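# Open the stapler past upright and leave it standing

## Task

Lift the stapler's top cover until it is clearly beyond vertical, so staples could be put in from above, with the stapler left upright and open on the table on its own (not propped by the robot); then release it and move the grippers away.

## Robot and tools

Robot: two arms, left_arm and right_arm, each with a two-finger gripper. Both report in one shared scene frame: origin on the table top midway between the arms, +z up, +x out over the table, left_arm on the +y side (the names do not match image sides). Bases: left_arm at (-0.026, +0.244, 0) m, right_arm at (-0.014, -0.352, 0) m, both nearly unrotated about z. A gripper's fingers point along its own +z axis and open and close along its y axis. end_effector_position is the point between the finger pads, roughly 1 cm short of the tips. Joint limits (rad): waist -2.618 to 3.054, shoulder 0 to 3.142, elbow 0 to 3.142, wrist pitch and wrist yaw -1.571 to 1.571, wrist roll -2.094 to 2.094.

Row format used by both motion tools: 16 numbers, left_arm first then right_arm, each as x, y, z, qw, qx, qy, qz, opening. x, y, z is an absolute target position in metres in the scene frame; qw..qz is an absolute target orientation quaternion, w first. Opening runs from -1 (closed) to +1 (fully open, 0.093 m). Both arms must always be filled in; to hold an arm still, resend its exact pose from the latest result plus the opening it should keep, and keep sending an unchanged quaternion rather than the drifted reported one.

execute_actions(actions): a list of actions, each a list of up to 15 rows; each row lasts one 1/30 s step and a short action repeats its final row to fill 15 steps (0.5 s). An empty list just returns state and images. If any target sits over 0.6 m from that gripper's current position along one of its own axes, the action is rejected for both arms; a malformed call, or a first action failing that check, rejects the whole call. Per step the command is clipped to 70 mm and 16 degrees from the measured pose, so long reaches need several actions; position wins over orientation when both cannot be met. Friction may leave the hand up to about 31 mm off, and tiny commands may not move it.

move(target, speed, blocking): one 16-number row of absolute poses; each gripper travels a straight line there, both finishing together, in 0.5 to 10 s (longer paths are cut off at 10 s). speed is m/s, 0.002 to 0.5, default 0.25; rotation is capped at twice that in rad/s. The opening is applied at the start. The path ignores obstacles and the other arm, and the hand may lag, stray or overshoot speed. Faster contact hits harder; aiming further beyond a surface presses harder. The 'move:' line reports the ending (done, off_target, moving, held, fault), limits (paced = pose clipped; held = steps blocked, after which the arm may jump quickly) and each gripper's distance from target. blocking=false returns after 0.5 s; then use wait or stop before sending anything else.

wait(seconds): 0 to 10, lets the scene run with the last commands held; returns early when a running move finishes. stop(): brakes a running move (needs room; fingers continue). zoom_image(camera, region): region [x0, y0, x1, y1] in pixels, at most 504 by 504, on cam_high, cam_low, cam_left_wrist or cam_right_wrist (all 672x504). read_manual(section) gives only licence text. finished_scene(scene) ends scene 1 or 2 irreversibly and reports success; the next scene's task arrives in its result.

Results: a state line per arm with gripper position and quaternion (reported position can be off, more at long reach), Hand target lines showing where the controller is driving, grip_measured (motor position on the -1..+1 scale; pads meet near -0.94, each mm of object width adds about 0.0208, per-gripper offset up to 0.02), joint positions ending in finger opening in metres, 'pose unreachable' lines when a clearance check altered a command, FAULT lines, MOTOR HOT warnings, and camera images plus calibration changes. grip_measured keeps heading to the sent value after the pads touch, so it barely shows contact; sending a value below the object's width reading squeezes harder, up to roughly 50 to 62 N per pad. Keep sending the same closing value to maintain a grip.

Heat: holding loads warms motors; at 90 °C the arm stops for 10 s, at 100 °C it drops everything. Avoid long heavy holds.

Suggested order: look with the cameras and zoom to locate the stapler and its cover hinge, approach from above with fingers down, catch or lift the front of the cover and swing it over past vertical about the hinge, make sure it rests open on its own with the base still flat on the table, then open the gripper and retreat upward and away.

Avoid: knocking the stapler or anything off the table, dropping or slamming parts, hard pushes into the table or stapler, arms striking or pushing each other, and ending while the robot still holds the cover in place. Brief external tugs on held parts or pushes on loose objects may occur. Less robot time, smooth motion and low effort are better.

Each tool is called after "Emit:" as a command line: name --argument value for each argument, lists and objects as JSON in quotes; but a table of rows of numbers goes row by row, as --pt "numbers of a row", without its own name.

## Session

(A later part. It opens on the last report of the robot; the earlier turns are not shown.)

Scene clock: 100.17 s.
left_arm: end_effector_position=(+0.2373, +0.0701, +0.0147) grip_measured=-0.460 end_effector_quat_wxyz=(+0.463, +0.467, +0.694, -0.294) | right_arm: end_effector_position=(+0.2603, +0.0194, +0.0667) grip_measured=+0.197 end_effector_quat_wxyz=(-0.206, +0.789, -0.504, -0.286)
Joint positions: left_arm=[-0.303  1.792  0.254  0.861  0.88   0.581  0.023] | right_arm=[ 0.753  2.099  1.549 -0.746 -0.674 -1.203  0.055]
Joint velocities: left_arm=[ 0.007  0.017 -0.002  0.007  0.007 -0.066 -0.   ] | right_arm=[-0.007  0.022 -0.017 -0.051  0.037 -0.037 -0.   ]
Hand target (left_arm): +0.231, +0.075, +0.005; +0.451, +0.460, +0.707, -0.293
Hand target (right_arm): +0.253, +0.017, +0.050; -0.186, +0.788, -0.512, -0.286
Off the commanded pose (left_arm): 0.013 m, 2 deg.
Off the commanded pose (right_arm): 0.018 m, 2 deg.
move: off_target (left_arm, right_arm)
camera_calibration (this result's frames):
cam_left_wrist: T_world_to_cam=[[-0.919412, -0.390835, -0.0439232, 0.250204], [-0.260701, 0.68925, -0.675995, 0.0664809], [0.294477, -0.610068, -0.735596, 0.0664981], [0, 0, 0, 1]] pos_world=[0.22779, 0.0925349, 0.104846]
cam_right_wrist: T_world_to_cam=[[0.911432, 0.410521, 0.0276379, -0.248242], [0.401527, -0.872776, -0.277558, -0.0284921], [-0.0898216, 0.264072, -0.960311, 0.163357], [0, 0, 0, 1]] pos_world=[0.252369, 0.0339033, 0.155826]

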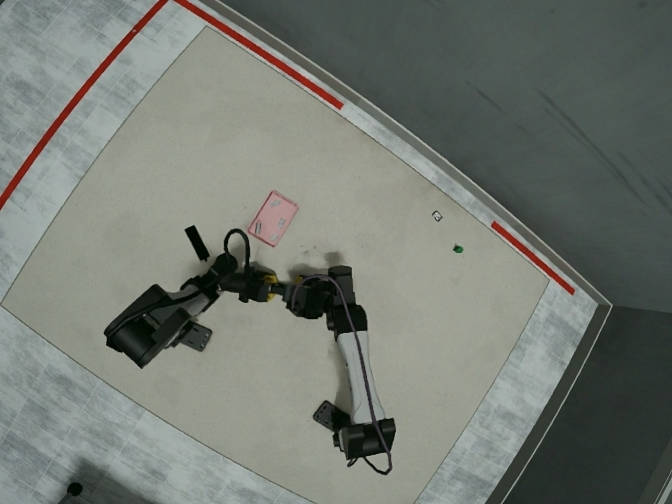

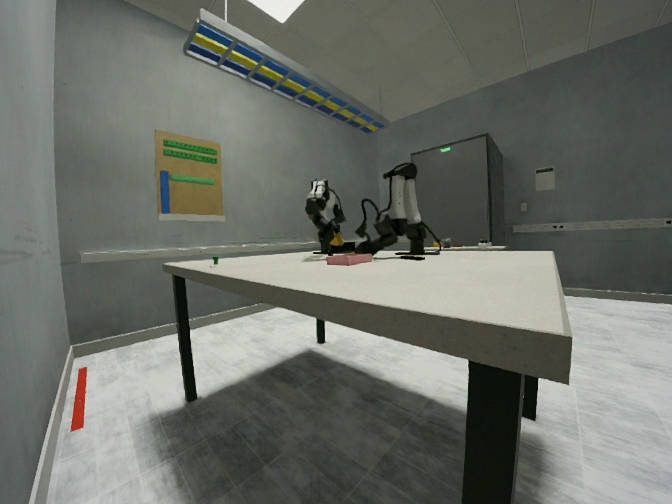

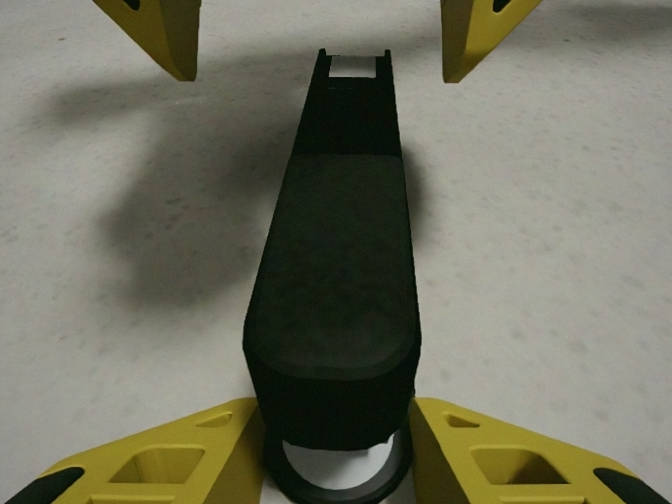

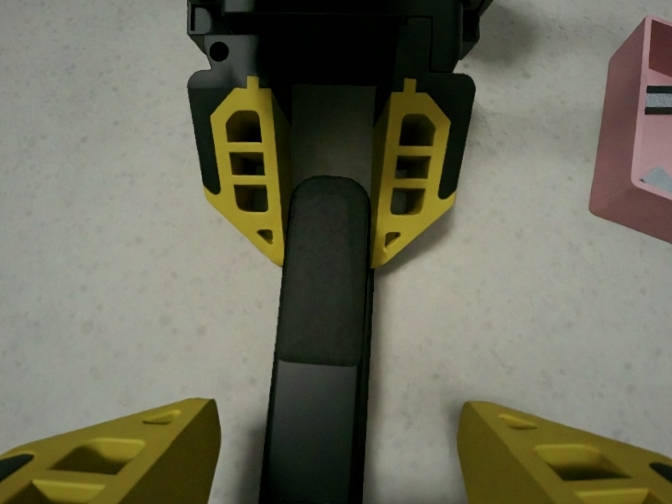

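Emit:
move --target '[0.231,0.075,0.005,0.451,0.46,0.707,-0.293,-0.5,0.241,0.036,0.042,0.186,-0.789,0.512,0.287,0.2]' --speed 0.05

Emit:
move --target '[0.231,0.075,0.005,0.451,0.46,0.707,-0.293,-0.5,0.241,0.036,0.042,0.186,-0.789,0.512,0.287,-0.6]'

Emit:
move --target '[0.231,0.075,0.005,0.451,0.46,0.707,-0.293,-0.5,0.252,0.024,0.10,0.272,-0.727,0.472,0.42,-0.6]' --speed 0.04

Scene clock: 107.53 s.
left_arm: end_effector_position=(+0.2373, +0.0701, +0.0147) grip_measured=-0.460 end_effector_quat_wxyz=(+0.463, +0.467, +0.694, -0.294) | right_arm: end_effector_position=(+0.2476, +0.0380, +0.0591) grip_measured=+0.197 end_effector_quat_wxyz=(-0.206, +0.789, -0.503, -0.287)
Joint positions: left_arm=[-0.303  1.792  0.254  0.861  0.88   0.581  0.023] | right_arm=[ 0.806  2.111  1.532 -0.678 -0.661 -1.14   0.055]
Joint velocities: left_arm=[-0.012  0.007  0.007  0.066  0.095  0.022  0.001] | right_arm=[-0.027  0.002  0.007 -0.007 -0.007  0.022 -0.   ]
Hand target (left_arm): +0.231, +0.075, +0.005; +0.451, +0.460, +0.707, -0.293
Hand target (right_arm): +0.240, +0.035, +0.042; -0.186, +0.789, -0.511, -0.287
Off the commanded pose (left_arm): 0.013 m, 2 deg.
Off the commanded pose (right_arm): 0.018 m, 2 deg.
move: off_target (left_arm, right_arm)
camera_calibration (this result's frames):
cam_left_wrist: T_world_to_cam=[[-0.919412, -0.390835, -0.0439232, 0.250204], [-0.260701, 0.68925, -0.675995, 0.0664809], [0.294477, -0.610068, -0.735596, 0.0664981], [0, 0, 0, 1]] pos_world=[0.22779, 0.0925349, 0.104846]
cam_right_wrist: T_world_to_cam=[[0.910666, 0.412259, 0.0270089, -0.243947], [0.402859, -0.871604, -0.279306, -0.00952427], [-0.0916052, 0.265235, -0.959822, 0.150432], [0, 0, 0, 1]] pos_world=[0.239771, 0.0523681, 0.148317]

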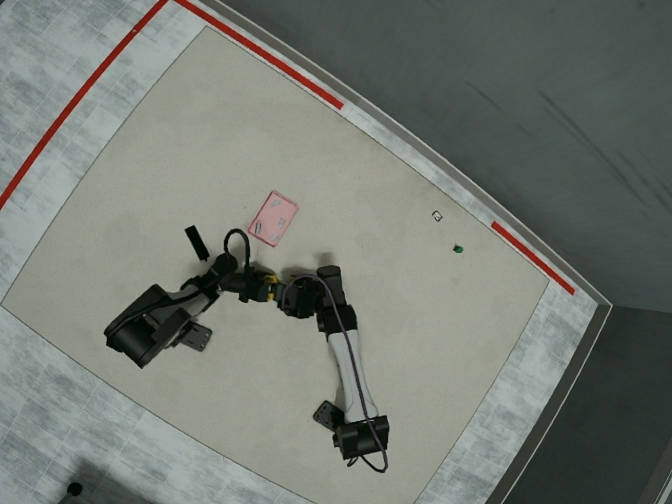

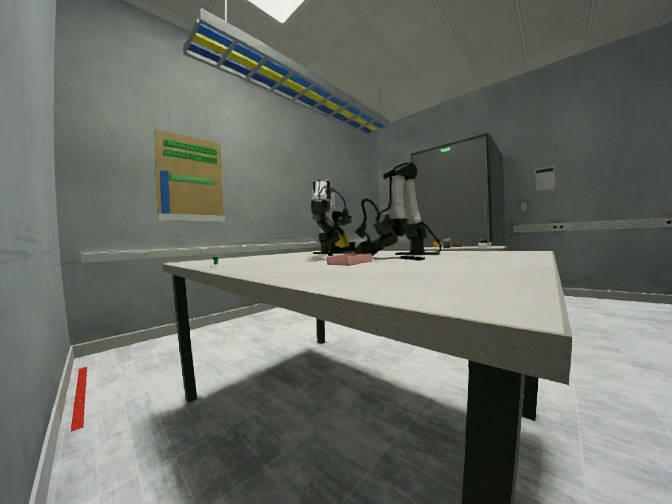

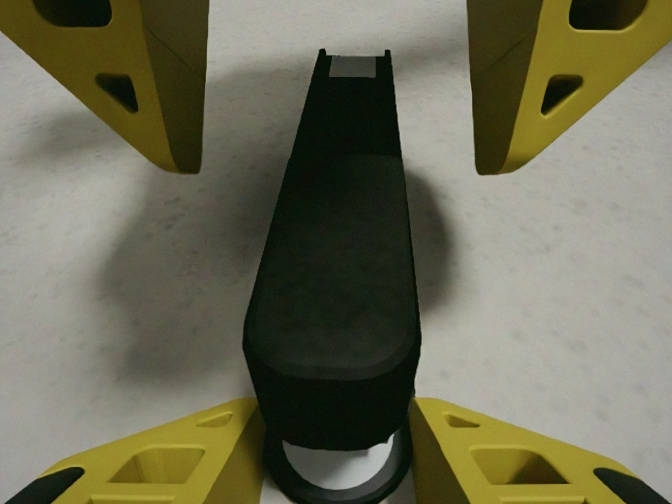

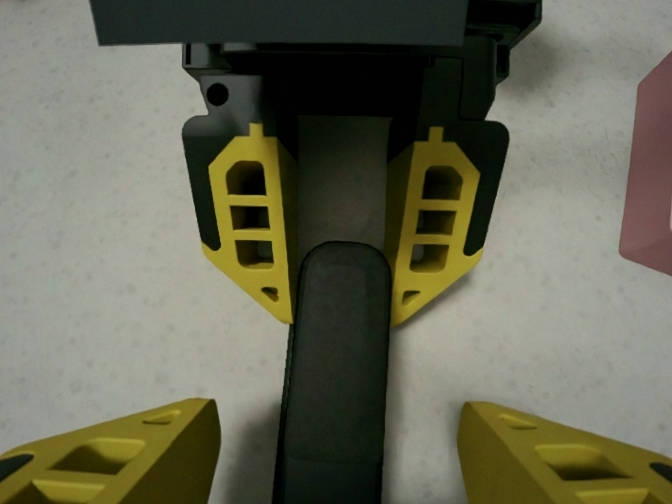

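Scene clock: 108.23 s.
left_arm: end_effector_position=(+0.2376, +0.0702, +0.0147) grip_measured=-0.460 end_effector_quat_wxyz=(+0.463, +0.466, +0.694, -0.293) | right_arm: end_effector_position=(+0.2471, +0.0377, +0.0591) grip_measured=-0.587 end_effector_quat_wxyz=(-0.205, +0.789, -0.503, -0.287)
Joint positions: left_arm=[-0.303  1.792  0.254  0.862  0.878  0.58   0.023] | right_arm=[ 0.806  2.111  1.532 -0.681 -0.662 -1.14   0.017]
Joint velocities: left_arm=[ 0.012  0.002  0.007 -0.007 -0.037  0.022 -0.001] | right_arm=[-0.012  0.002 -0.002 -0.081 -0.007  0.066 -0.001]
Hand target (left_arm): +0.231, +0.075, +0.005; +0.451, +0.460, +0.707, -0.293
Hand target (right_arm): +0.241, +0.035, +0.042; -0.186, +0.789, -0.511, -0.287
Off the commanded pose (left_arm): 0.013 m, 2 deg.
Off the commanded pose (right_arm): 0.018 m, 2 deg.
move: off_target (left_arm, right_arm)
camera_calibration (this result's frames):
cam_left_wrist: T_world_to_cam=[[-0.91877, -0.392332, -0.0440286, 0.250448], [-0.261873, 0.689089, -0.675706, 0.0667395], [0.29544, -0.609288, -0.735856, 0.0662042], [0, 0, 0, 1]] pos_world=[0.228022, 0.0926067, 0.10484]
cam_right_wrist: T_world_to_cam=[[0.91059, 0.412606, 0.0241302, -0.243189], [0.402415, -0.871754, -0.279477, -0.00944857], [-0.0942782, 0.264199, -0.959849, 0.151105], [0, 0, 0, 1]] pos_world=[0.239493, 0.0521825, 0.148265]

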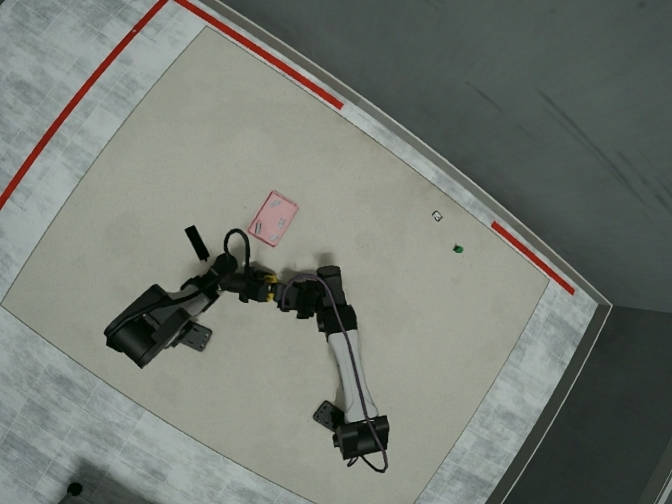

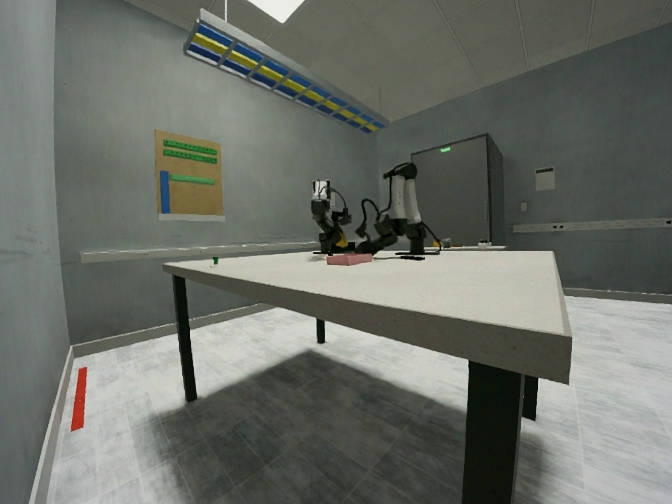

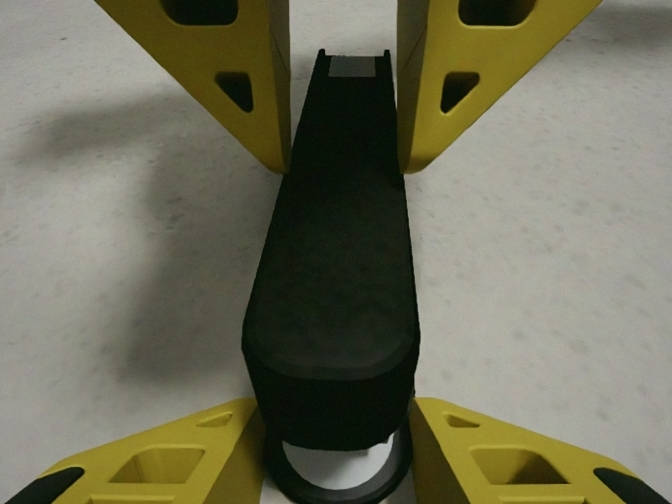

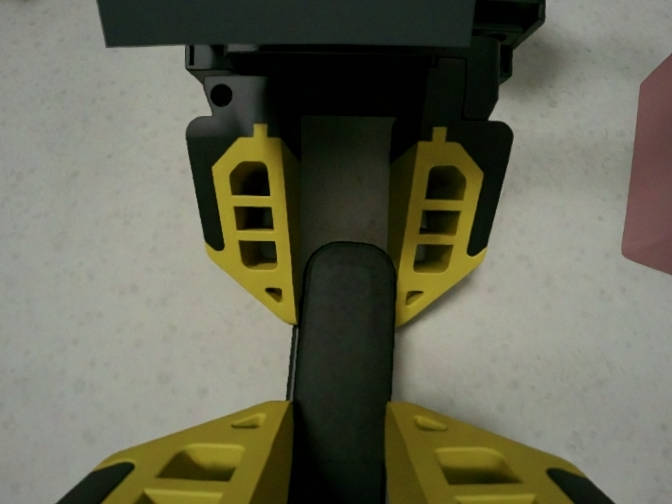

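Scene clock: 112.57 s.
left_arm: end_effector_position=(+0.2376, +0.0703, +0.0149) grip_measured=-0.460 end_effector_quat_wxyz=(+0.461, +0.462, +0.697, -0.296) | right_arm: end_effector_position=(+0.2534, +0.0268, +0.0890) grip_measured=-0.588 end_effector_quat_wxyz=(-0.259, +0.736, -0.477, -0.405)
Joint positions: left_arm=[-0.302  1.792  0.254  0.862  0.88   0.567  0.023] | right_arm=[ 0.701  2.09   1.472 -0.613 -0.964 -1.158  0.017]
Joint velocities: left_arm=[-0.002 -0.017 -0.007  0.022  0.007  0.007 -0.   ] | right_arm=[ 0.007 -0.017 -0.012  0.007  0.022 -0.066  0.001]
Hand target (left_arm): +0.231, +0.075, +0.005; +0.450, +0.460, +0.707, -0.293
Hand target (right_arm): +0.252, +0.024, +0.100; -0.270, +0.727, -0.472, -0.420
Off the commanded pose (left_arm): 0.013 m, 2 deg.
Off the commanded pose (right_arm): 0.011 m, 3 deg.
move: off_target (left_arm, right_arm)
camera_calibration (this result's frames):
cam_left_wrist: T_world_to_cam=[[-0.917289, -0.396912, -0.0322775, 0.250309], [-0.272086, 0.683862, -0.67698, 0.0696855], [0.290775, -0.612204, -0.735293, 0.0676987], [0, 0, 0, 1]] pos_world=[0.228881, 0.0931409, 0.105033]
cam_right_wrist: T_world_to_cam=[[0.90965, 0.415141, -0.0139311, -0.241578], [0.34373, -0.771158, -0.535878, 0.0218879], [-0.233208, 0.482674, -0.84418, 0.202387], [0, 0, 0, 1]] pos_world=[0.259426, 0.0194812, 0.179215]

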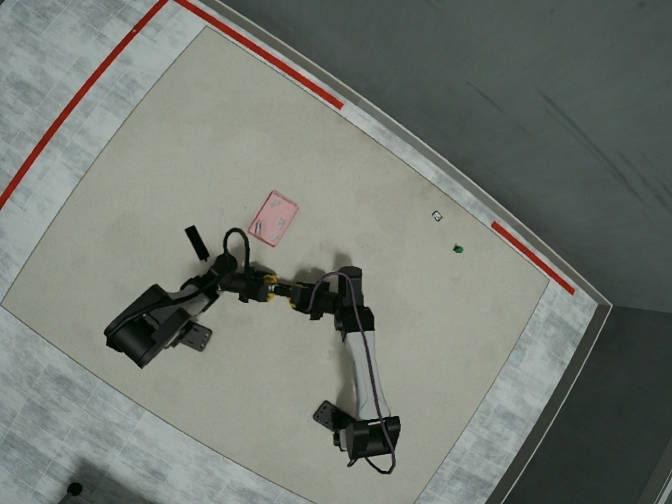

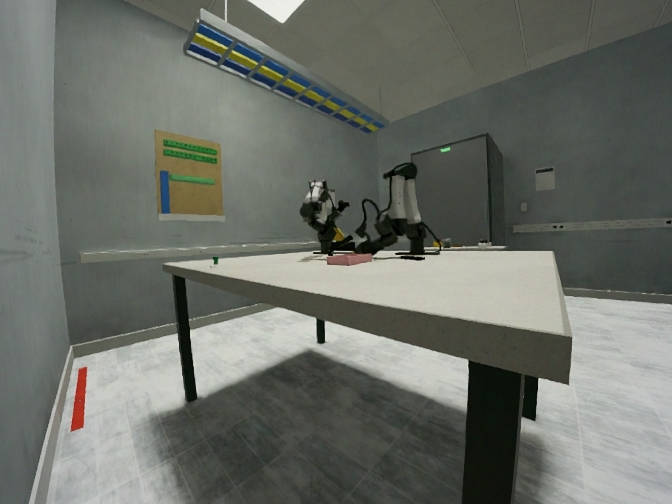

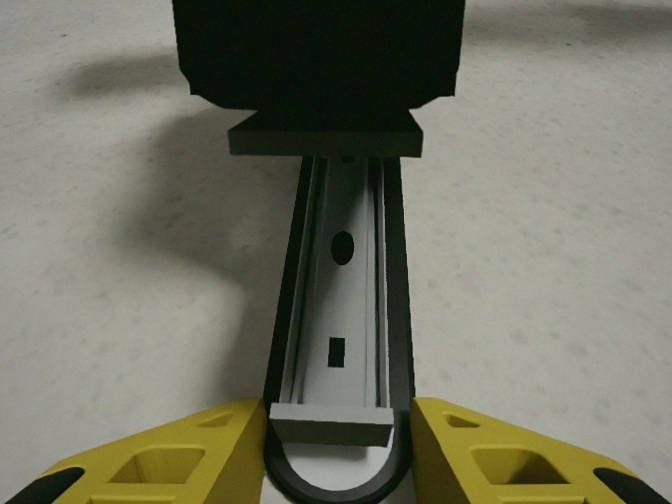

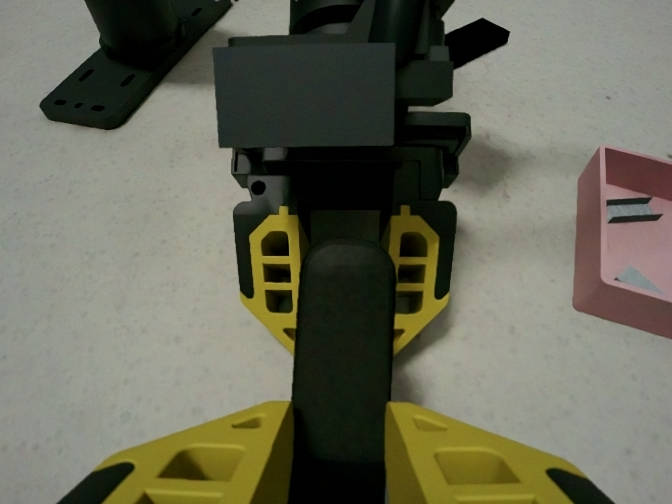

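Emit:
move --target '[0.231,0.075,0.005,0.451,0.46,0.707,-0.293,-0.5,0.266,-0.01,0.118,0.34,-0.655,0.425,0.524,-0.55]' --speed 0.06

Emit:
move --target '[0.231,0.075,0.005,0.451,0.46,0.707,-0.293,-0.5,0.284,-0.05,0.116,0.385,-0.593,0.385,0.593,-0.5]' --speed 0.05

Scene clock: 122.43 s.
left_arm: end_effector_position=(+0.2378, +0.0704, +0.0148) grip_measured=-0.460 end_effector_quat_wxyz=(+0.463, +0.466, +0.695, -0.293) | right_arm: end_effector_position=(+0.2687, -0.0032, +0.1204) grip_measured=-0.547 end_effector_quat_wxyz=(-0.341, +0.663, -0.419, -0.518)
Joint positions: left_arm=[-0.302  1.792  0.254  0.862  0.879  0.578  0.023] | right_arm=[ 0.565  2.09   1.379 -0.488 -1.321 -1.208  0.019]
Joint velocities: left_arm=[ 0.007  0.012 -0.012 -0.066 -0.051  0.066 -0.   ] | right_arm=[-0.002 -0.007 -0.002  0.037 -0.022 -0.022 -0.   ]
Hand target (left_arm): +0.231, +0.075, +0.005; +0.451, +0.460, +0.707, -0.293
Hand target (right_arm): +0.266, -0.009, +0.118; -0.339, +0.655, -0.425, -0.525
Off the commanded pose (left_arm): 0.013 m, 2 deg.
Off the commanded pose (right_arm): 0.008 m, 1 deg.
move: off_target (left_arm)
camera_calibration (this result's frames):
cam_left_wrist: T_world_to_cam=[[-0.91828, -0.39365, -0.0424492, 0.250626], [-0.263637, 0.687914, -0.676217, 0.0672831], [0.295394, -0.609766, -0.735478, 0.0663873], [0, 0, 0, 1]] pos_world=[0.228273, 0.0928549, 0.104963]
cam_right_wrist: T_world_to_cam=[[0.905694, 0.423743, 0.0126764, -0.244781], [0.27205, -0.558018, -0.783967, 0.0600715], [-0.325127, 0.713483, -0.620673, 0.245471], [0, 0, 0, 1]] pos_world=[0.285163, -0.0378941, 0.202554]

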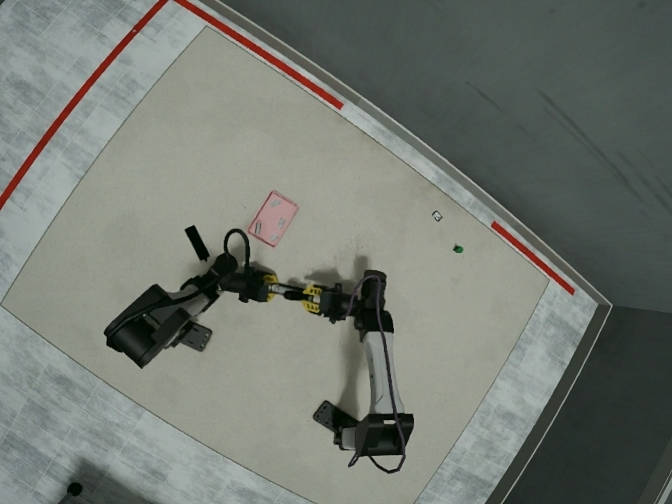

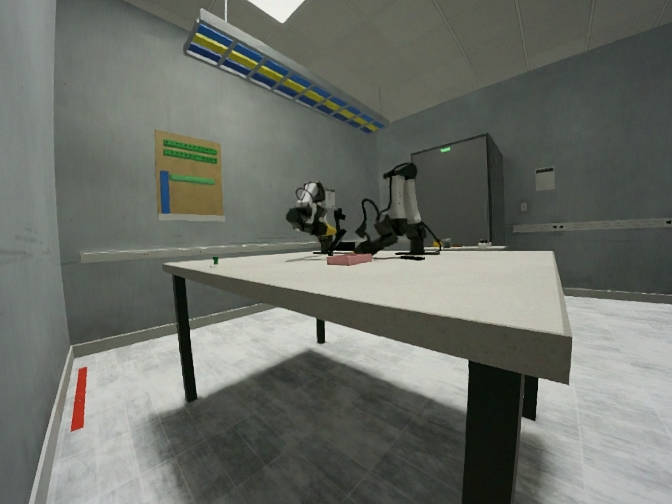

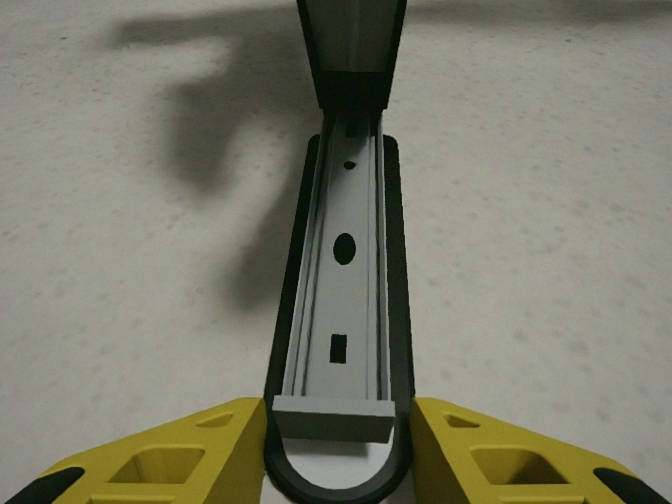

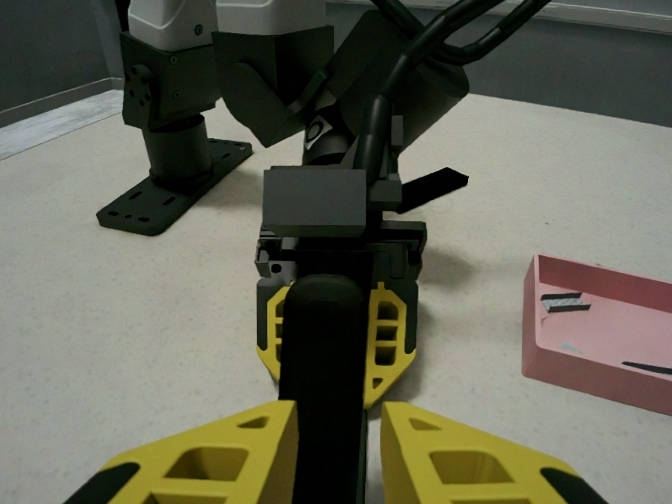

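Scene clock: 125.03 s.
left_arm: end_effector_position=(+0.2378, +0.0704, +0.0148) grip_measured=-0.460 end_effector_quat_wxyz=(+0.463, +0.466, +0.695, -0.293) | right_arm: end_effector_position=(+0.2879, -0.0428, +0.1295) grip_measured=-0.503 end_effector_quat_wxyz=(-0.404, +0.605, -0.381, -0.571)
Joint positions: left_arm=[-0.302  1.792  0.254  0.862  0.879  0.578  0.023] | right_arm=[ 0.445  2.153  1.379 -0.6   -1.548 -1.427  0.021]
Joint velocities: left_arm=[-0.002 -0.002 -0.002 -0.022 -0.037 -0.007 -0.   ] | right_arm=[-0.007  0.017 -0.002 -0.095 -0.051  0.037 -0.   ]
Hand target (left_arm): +0.231, +0.075, +0.005; +0.451, +0.460, +0.707, -0.293
Hand target (right_arm): +0.284, -0.049, +0.116; -0.393, +0.589, -0.398, -0.583
Off the commanded pose (left_arm): 0.013 m, 2 deg.
Off the commanded pose (right_arm): 0.016 m, 4 deg.
joint sent to its limit (right arm) — the command would take joint 5 (wrist yaw) past its lower limit, so that joint was sent only as far as its limit.
move: off_target (left_arm, right_arm)
camera_calibration (this result's frames):
cam_left_wrist: T_world_to_cam=[[-0.91828, -0.39365, -0.0424492, 0.250626], [-0.263637, 0.687914, -0.676217, 0.0672831], [0.295394, -0.609766, -0.735478, 0.0663873], [0, 0, 0, 1]] pos_world=[0.228273, 0.0928549, 0.104963]
cam_right_wrist: T_world_to_cam=[[0.918892, 0.391422, 0.0492617, -0.255403], [0.21456, -0.391056, -0.895008, 0.0779879], [-0.331062, 0.832985, -0.443322, 0.269408], [0, 0, 0, 1]] pos_world=[0.307146, -0.0939446, 0.201816]

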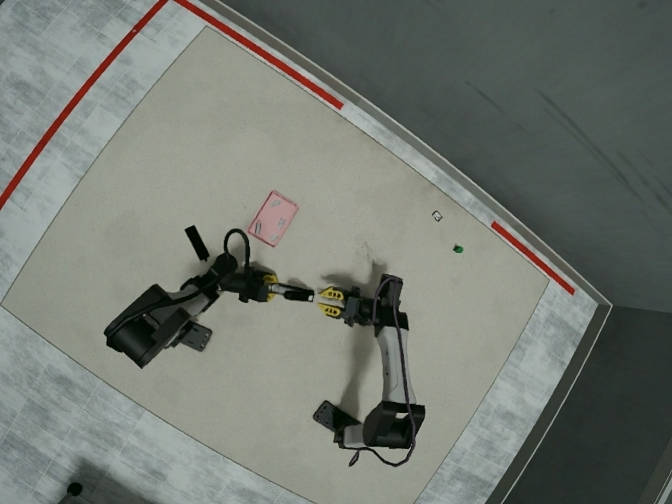

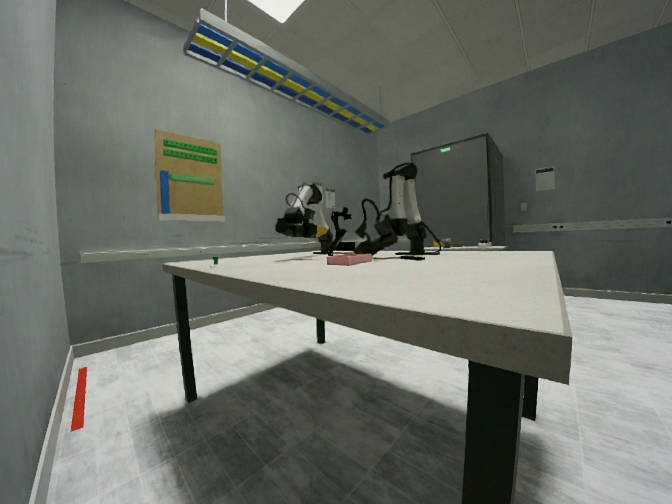

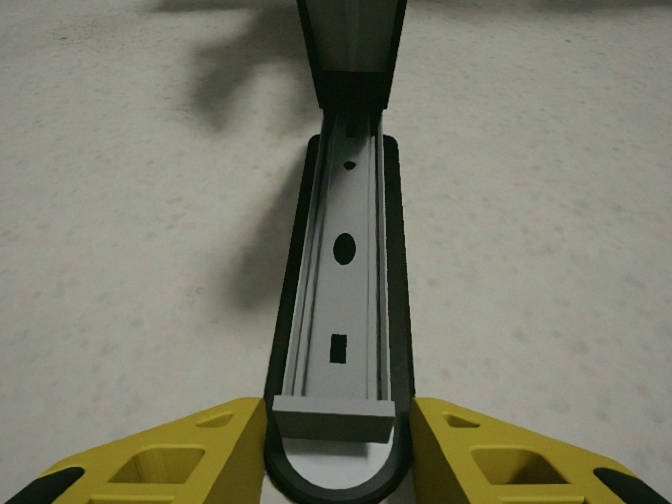

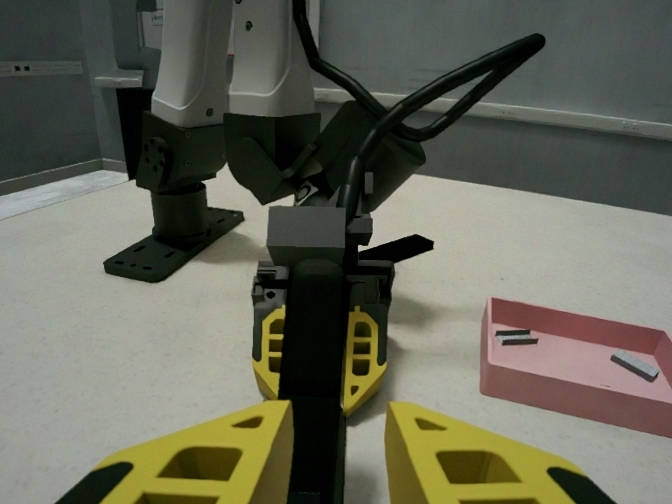

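Emit:
move --target '[0.231,0.075,0.005,0.451,0.46,0.707,-0.293,-0.5,0.275,-0.03,0.19,0.05,-0.208,0.978,0,1]' --speed 0.3

Emit:
move --target '[0.231,0.075,0.005,0.451,0.46,0.707,-0.293,-0.5,0.257,0.012,0.15,0,-0.208,0.978,0,1]' --speed 0.1

Scene clock: 139.87 s.
left_arm: end_effector_position=(+0.2378, +0.0704, +0.0148) grip_measured=-0.460 end_effector_quat_wxyz=(+0.463, +0.466, +0.695, -0.293) | right_arm: end_effector_position=(+0.2772, -0.0327, +0.1941) grip_measured=+1.000 end_effector_quat_wxyz=(+0.081, -0.209, +0.974, +0.028)
Joint positions: left_arm=[-0.302  1.792  0.254  0.862  0.879  0.578  0.023] | right_arm=[ 0.899  2.121  2.265 -1.55   0.051  0.424  0.093]
Joint velocities: left_arm=[ 0.002  0.002 -0.007 -0.066  0.037  0.051 -0.001] | right_arm=[-0.007 -0.012 -0.007 -0.081  0.051 -0.007  0.   ]
Hand target (left_arm): +0.231, +0.075, +0.005; +0.451, +0.460, +0.707, -0.293
Hand target (right_arm): +0.277, -0.030, +0.191; +0.080, -0.208, +0.975, +0.021
Off the commanded pose (left_arm): 0.013 m, 2 deg.
Off the commanded pose (right_arm): 0.005 m, 5 deg.
joint sent to its limit (right arm) — the command would take joint 4 (wrist pitch) past its lower limit, so that joint was sent only as far as its limit.
move: off_target (left_arm, right_arm)
camera_calibration (this result's frames):
cam_left_wrist: T_world_to_cam=[[-0.91828, -0.39365, -0.0424492, 0.250626], [-0.263637, 0.687914, -0.676217, 0.0672831], [0.295394, -0.609766, -0.735478, 0.0663873], [0, 0, 0, 1]] pos_world=[0.228273, 0.0928549, 0.104963]
cam_right_wrist: T_world_to_cam=[[0.409866, -0.911623, -0.0308724, -0.138682], [-0.876563, -0.403013, 0.263094, 0.219278], [-0.252285, -0.0807719, -0.964276, 0.335547], [0, 0, 0, 1]] pos_world=[0.333705, -0.0109512, 0.261588]

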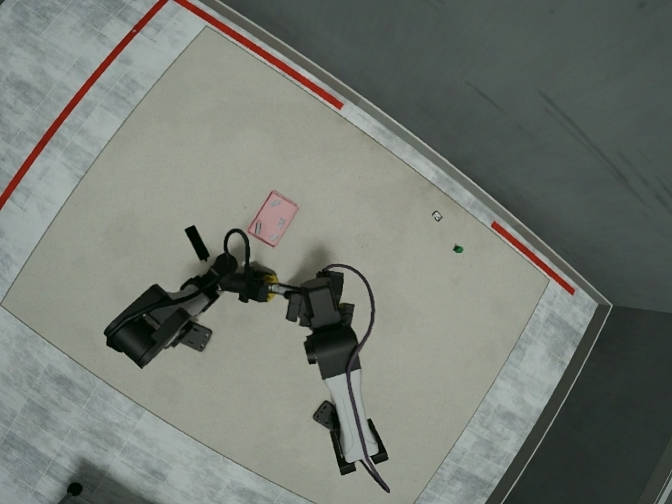

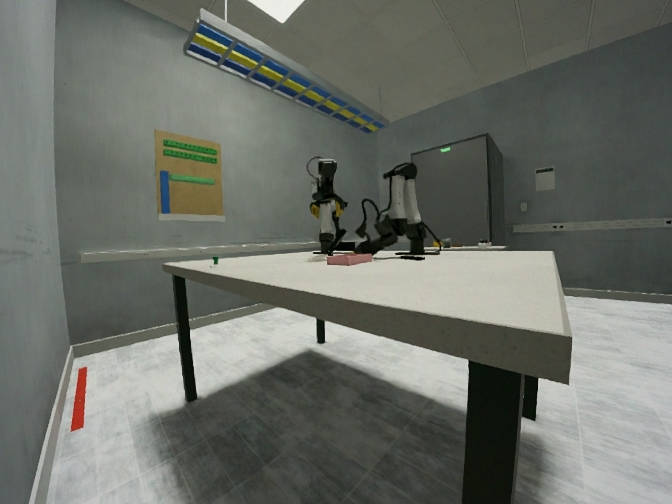

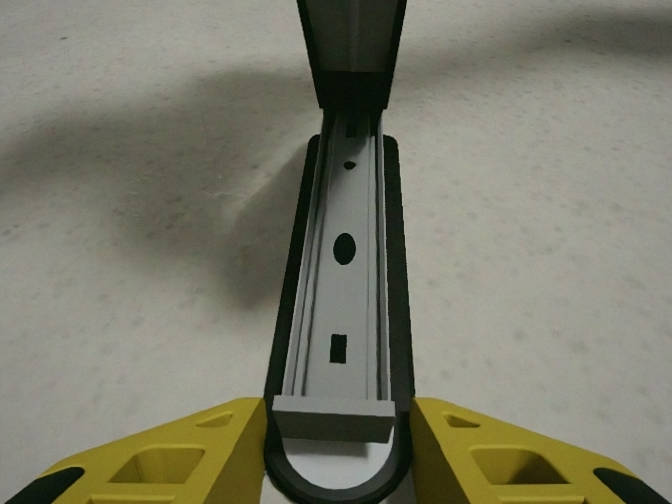

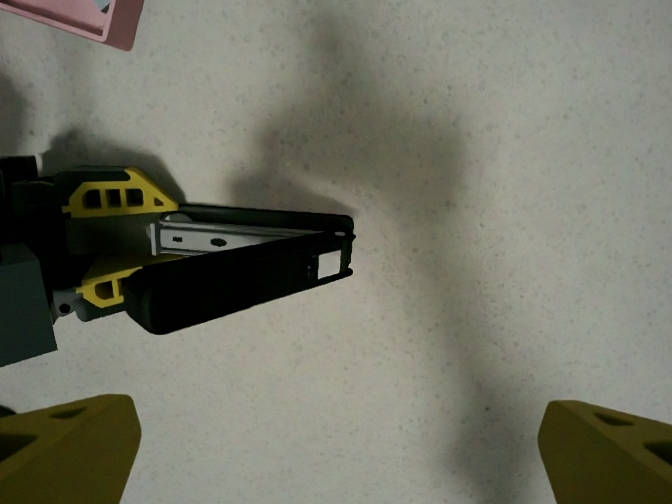

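Scene clock: 141.10 s.
left_arm: end_effector_position=(+0.2378, +0.0704, +0.0148) grip_measured=-0.460 end_effector_quat_wxyz=(+0.463, +0.466, +0.695, -0.293) | right_arm: end_effector_position=(+0.2597, +0.0057, +0.1514) grip_measured=+1.000 end_effector_quat_wxyz=(+0.037, -0.210, +0.977, +0.022)
Joint positions: left_arm=[-0.302  1.792  0.254  0.862  0.879  0.578  0.023] | right_arm=[ 0.971  2.266  2.335 -1.554  0.014  0.5    0.093]
Joint velocities: left_arm=[-0.002  0.002 -0.017 -0.022  0.007  0.022 -0.   ] | right_arm=[-0.007 -0.002  0.012  0.007  0.007  0.095  0.   ]
Hand target (left_arm): +0.231, +0.075, +0.005; +0.451, +0.460, +0.707, -0.293
Hand target (right_arm): +0.256, +0.011, +0.149; +0.030, -0.209, +0.977, +0.026
Off the commanded pose (left_arm): 0.013 m, 2 deg.
Off the commanded pose (right_arm): 0.007 m, 5 deg.
joint sent to its limit (right arm) — the command would take joint 4 (wrist pitch) past its lower limit, so that joint was sent only as far as its limit.
move: off_target (left_arm, right_arm)
camera_calibration (this result's frames):
cam_left_wrist: T_world_to_cam=[[-0.91828, -0.39365, -0.0424492, 0.250626], [-0.263637, 0.687914, -0.676217, 0.0672831], [0.295394, -0.609766, -0.735478, 0.0663873], [0, 0, 0, 1]] pos_world=[0.228273, 0.0928549, 0.104963]
cam_right_wrist: T_world_to_cam=[[0.408554, -0.911962, -0.0375336, -0.0964133], [-0.85013, -0.395177, 0.348015, 0.210976], [-0.332209, -0.110274, -0.936737, 0.309826], [0, 0, 0, 1]] pos_world=[0.321674, 0.0296134, 0.213184]

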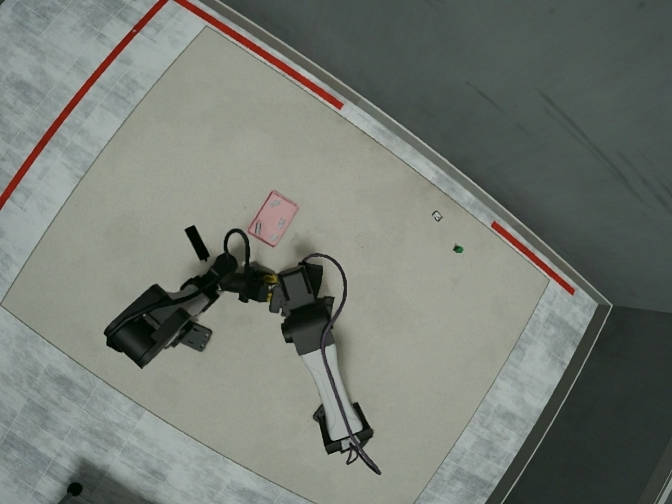

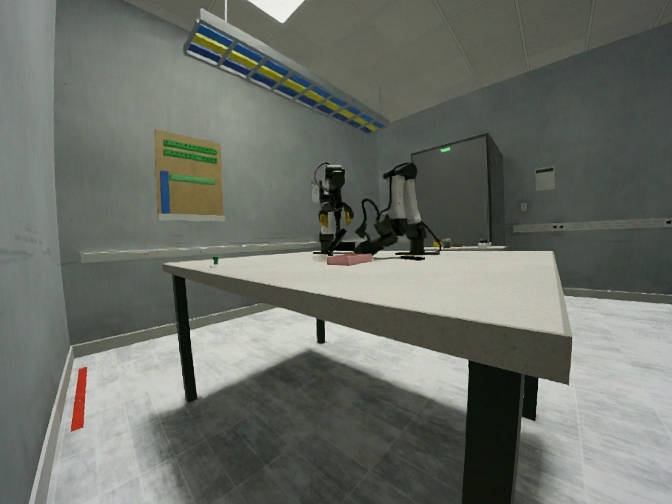

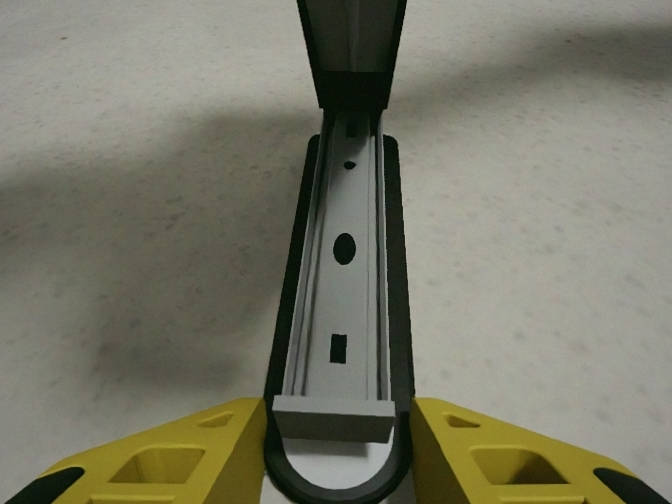

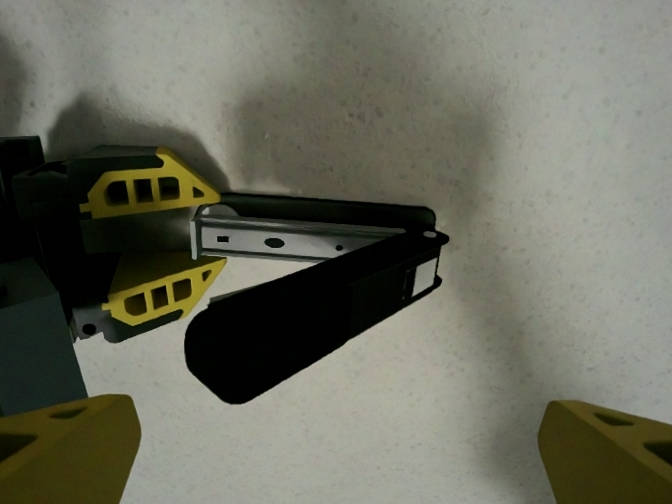

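Emit:
move --target '[0.231,0.075,0.005,0.451,0.46,0.707,-0.293,-0.5,0.255,0.01,0.103,0,-0.208,0.978,0,1]' --speed 0.05

Scene clock: 146.20 s.
left_arm: end_effector_position=(+0.2378, +0.0704, +0.0148) grip_measured=-0.460 end_effector_quat_wxyz=(+0.463, +0.466, +0.695, -0.293) | right_arm: end_effector_position=(+0.2606, +0.0075, +0.1169) grip_measured=+1.000 end_effector_quat_wxyz=(+0.016, -0.209, +0.978, +0.005)
Joint positions: left_arm=[-0.302  1.792  0.254  0.862  0.879  0.578  0.023] | right_arm=[ 0.971  2.306  2.265 -1.498  0.013  0.502  0.093]
Joint velocities: left_arm=[-0.007 -0.002 -0.007 -0.022 -0.066 -0.037 -0.   ] | right_arm=[-0.032 -0.017 -0.002 -0.007  0.007 -0.007  0.   ]
Hand target (left_arm): +0.231, +0.075, +0.005; +0.451, +0.460, +0.707, -0.293
Hand target (right_arm): +0.255, +0.009, +0.103; -0.000, -0.208, +0.978, -0.000
Off the commanded pose (left_arm): 0.013 m, 2 deg.
Off the commanded pose (right_arm): 0.015 m, 2 deg.
move: off_target (left_arm, right_arm)
camera_calibration (this result's frames):
cam_left_wrist: T_world_to_cam=[[-0.91828, -0.39365, -0.0424492, 0.250626], [-0.263637, 0.687914, -0.676217, 0.0672831], [0.295394, -0.609766, -0.735478, 0.0663873], [0, 0, 0, 1]] pos_world=[0.228273, 0.0928549, 0.104963]
cam_right_wrist: T_world_to_cam=[[0.405702, -0.913908, -0.0133717, -0.0985668], [-0.838353, -0.37791, 0.392873, 0.215996], [-0.364103, -0.148179, -0.919496, 0.284576], [0, 0, 0, 1]] pos_world=[0.324685, 0.0337142, 0.17549]

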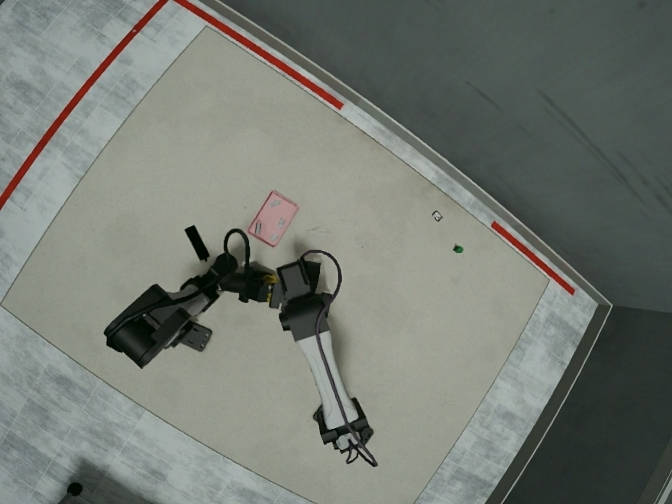

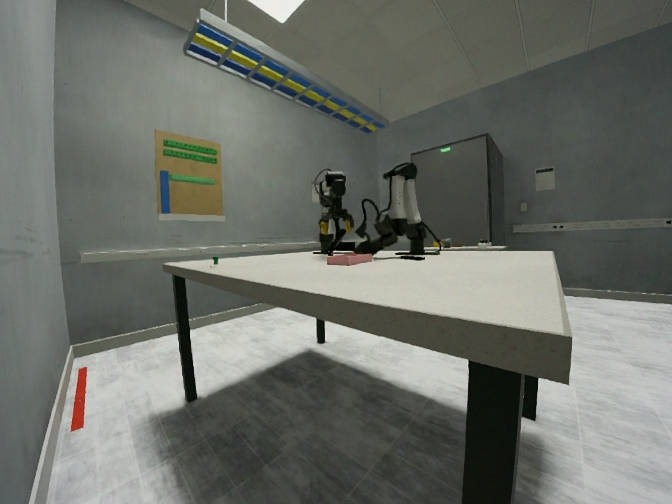

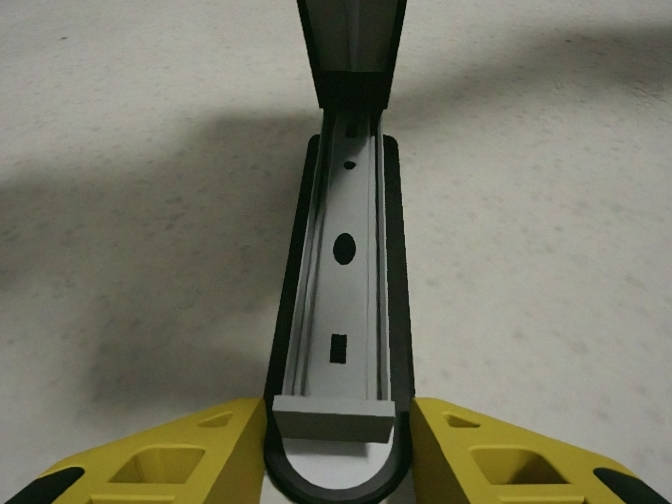

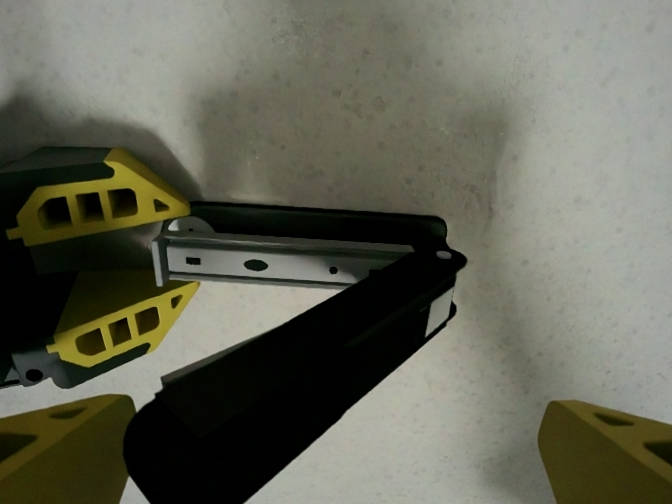

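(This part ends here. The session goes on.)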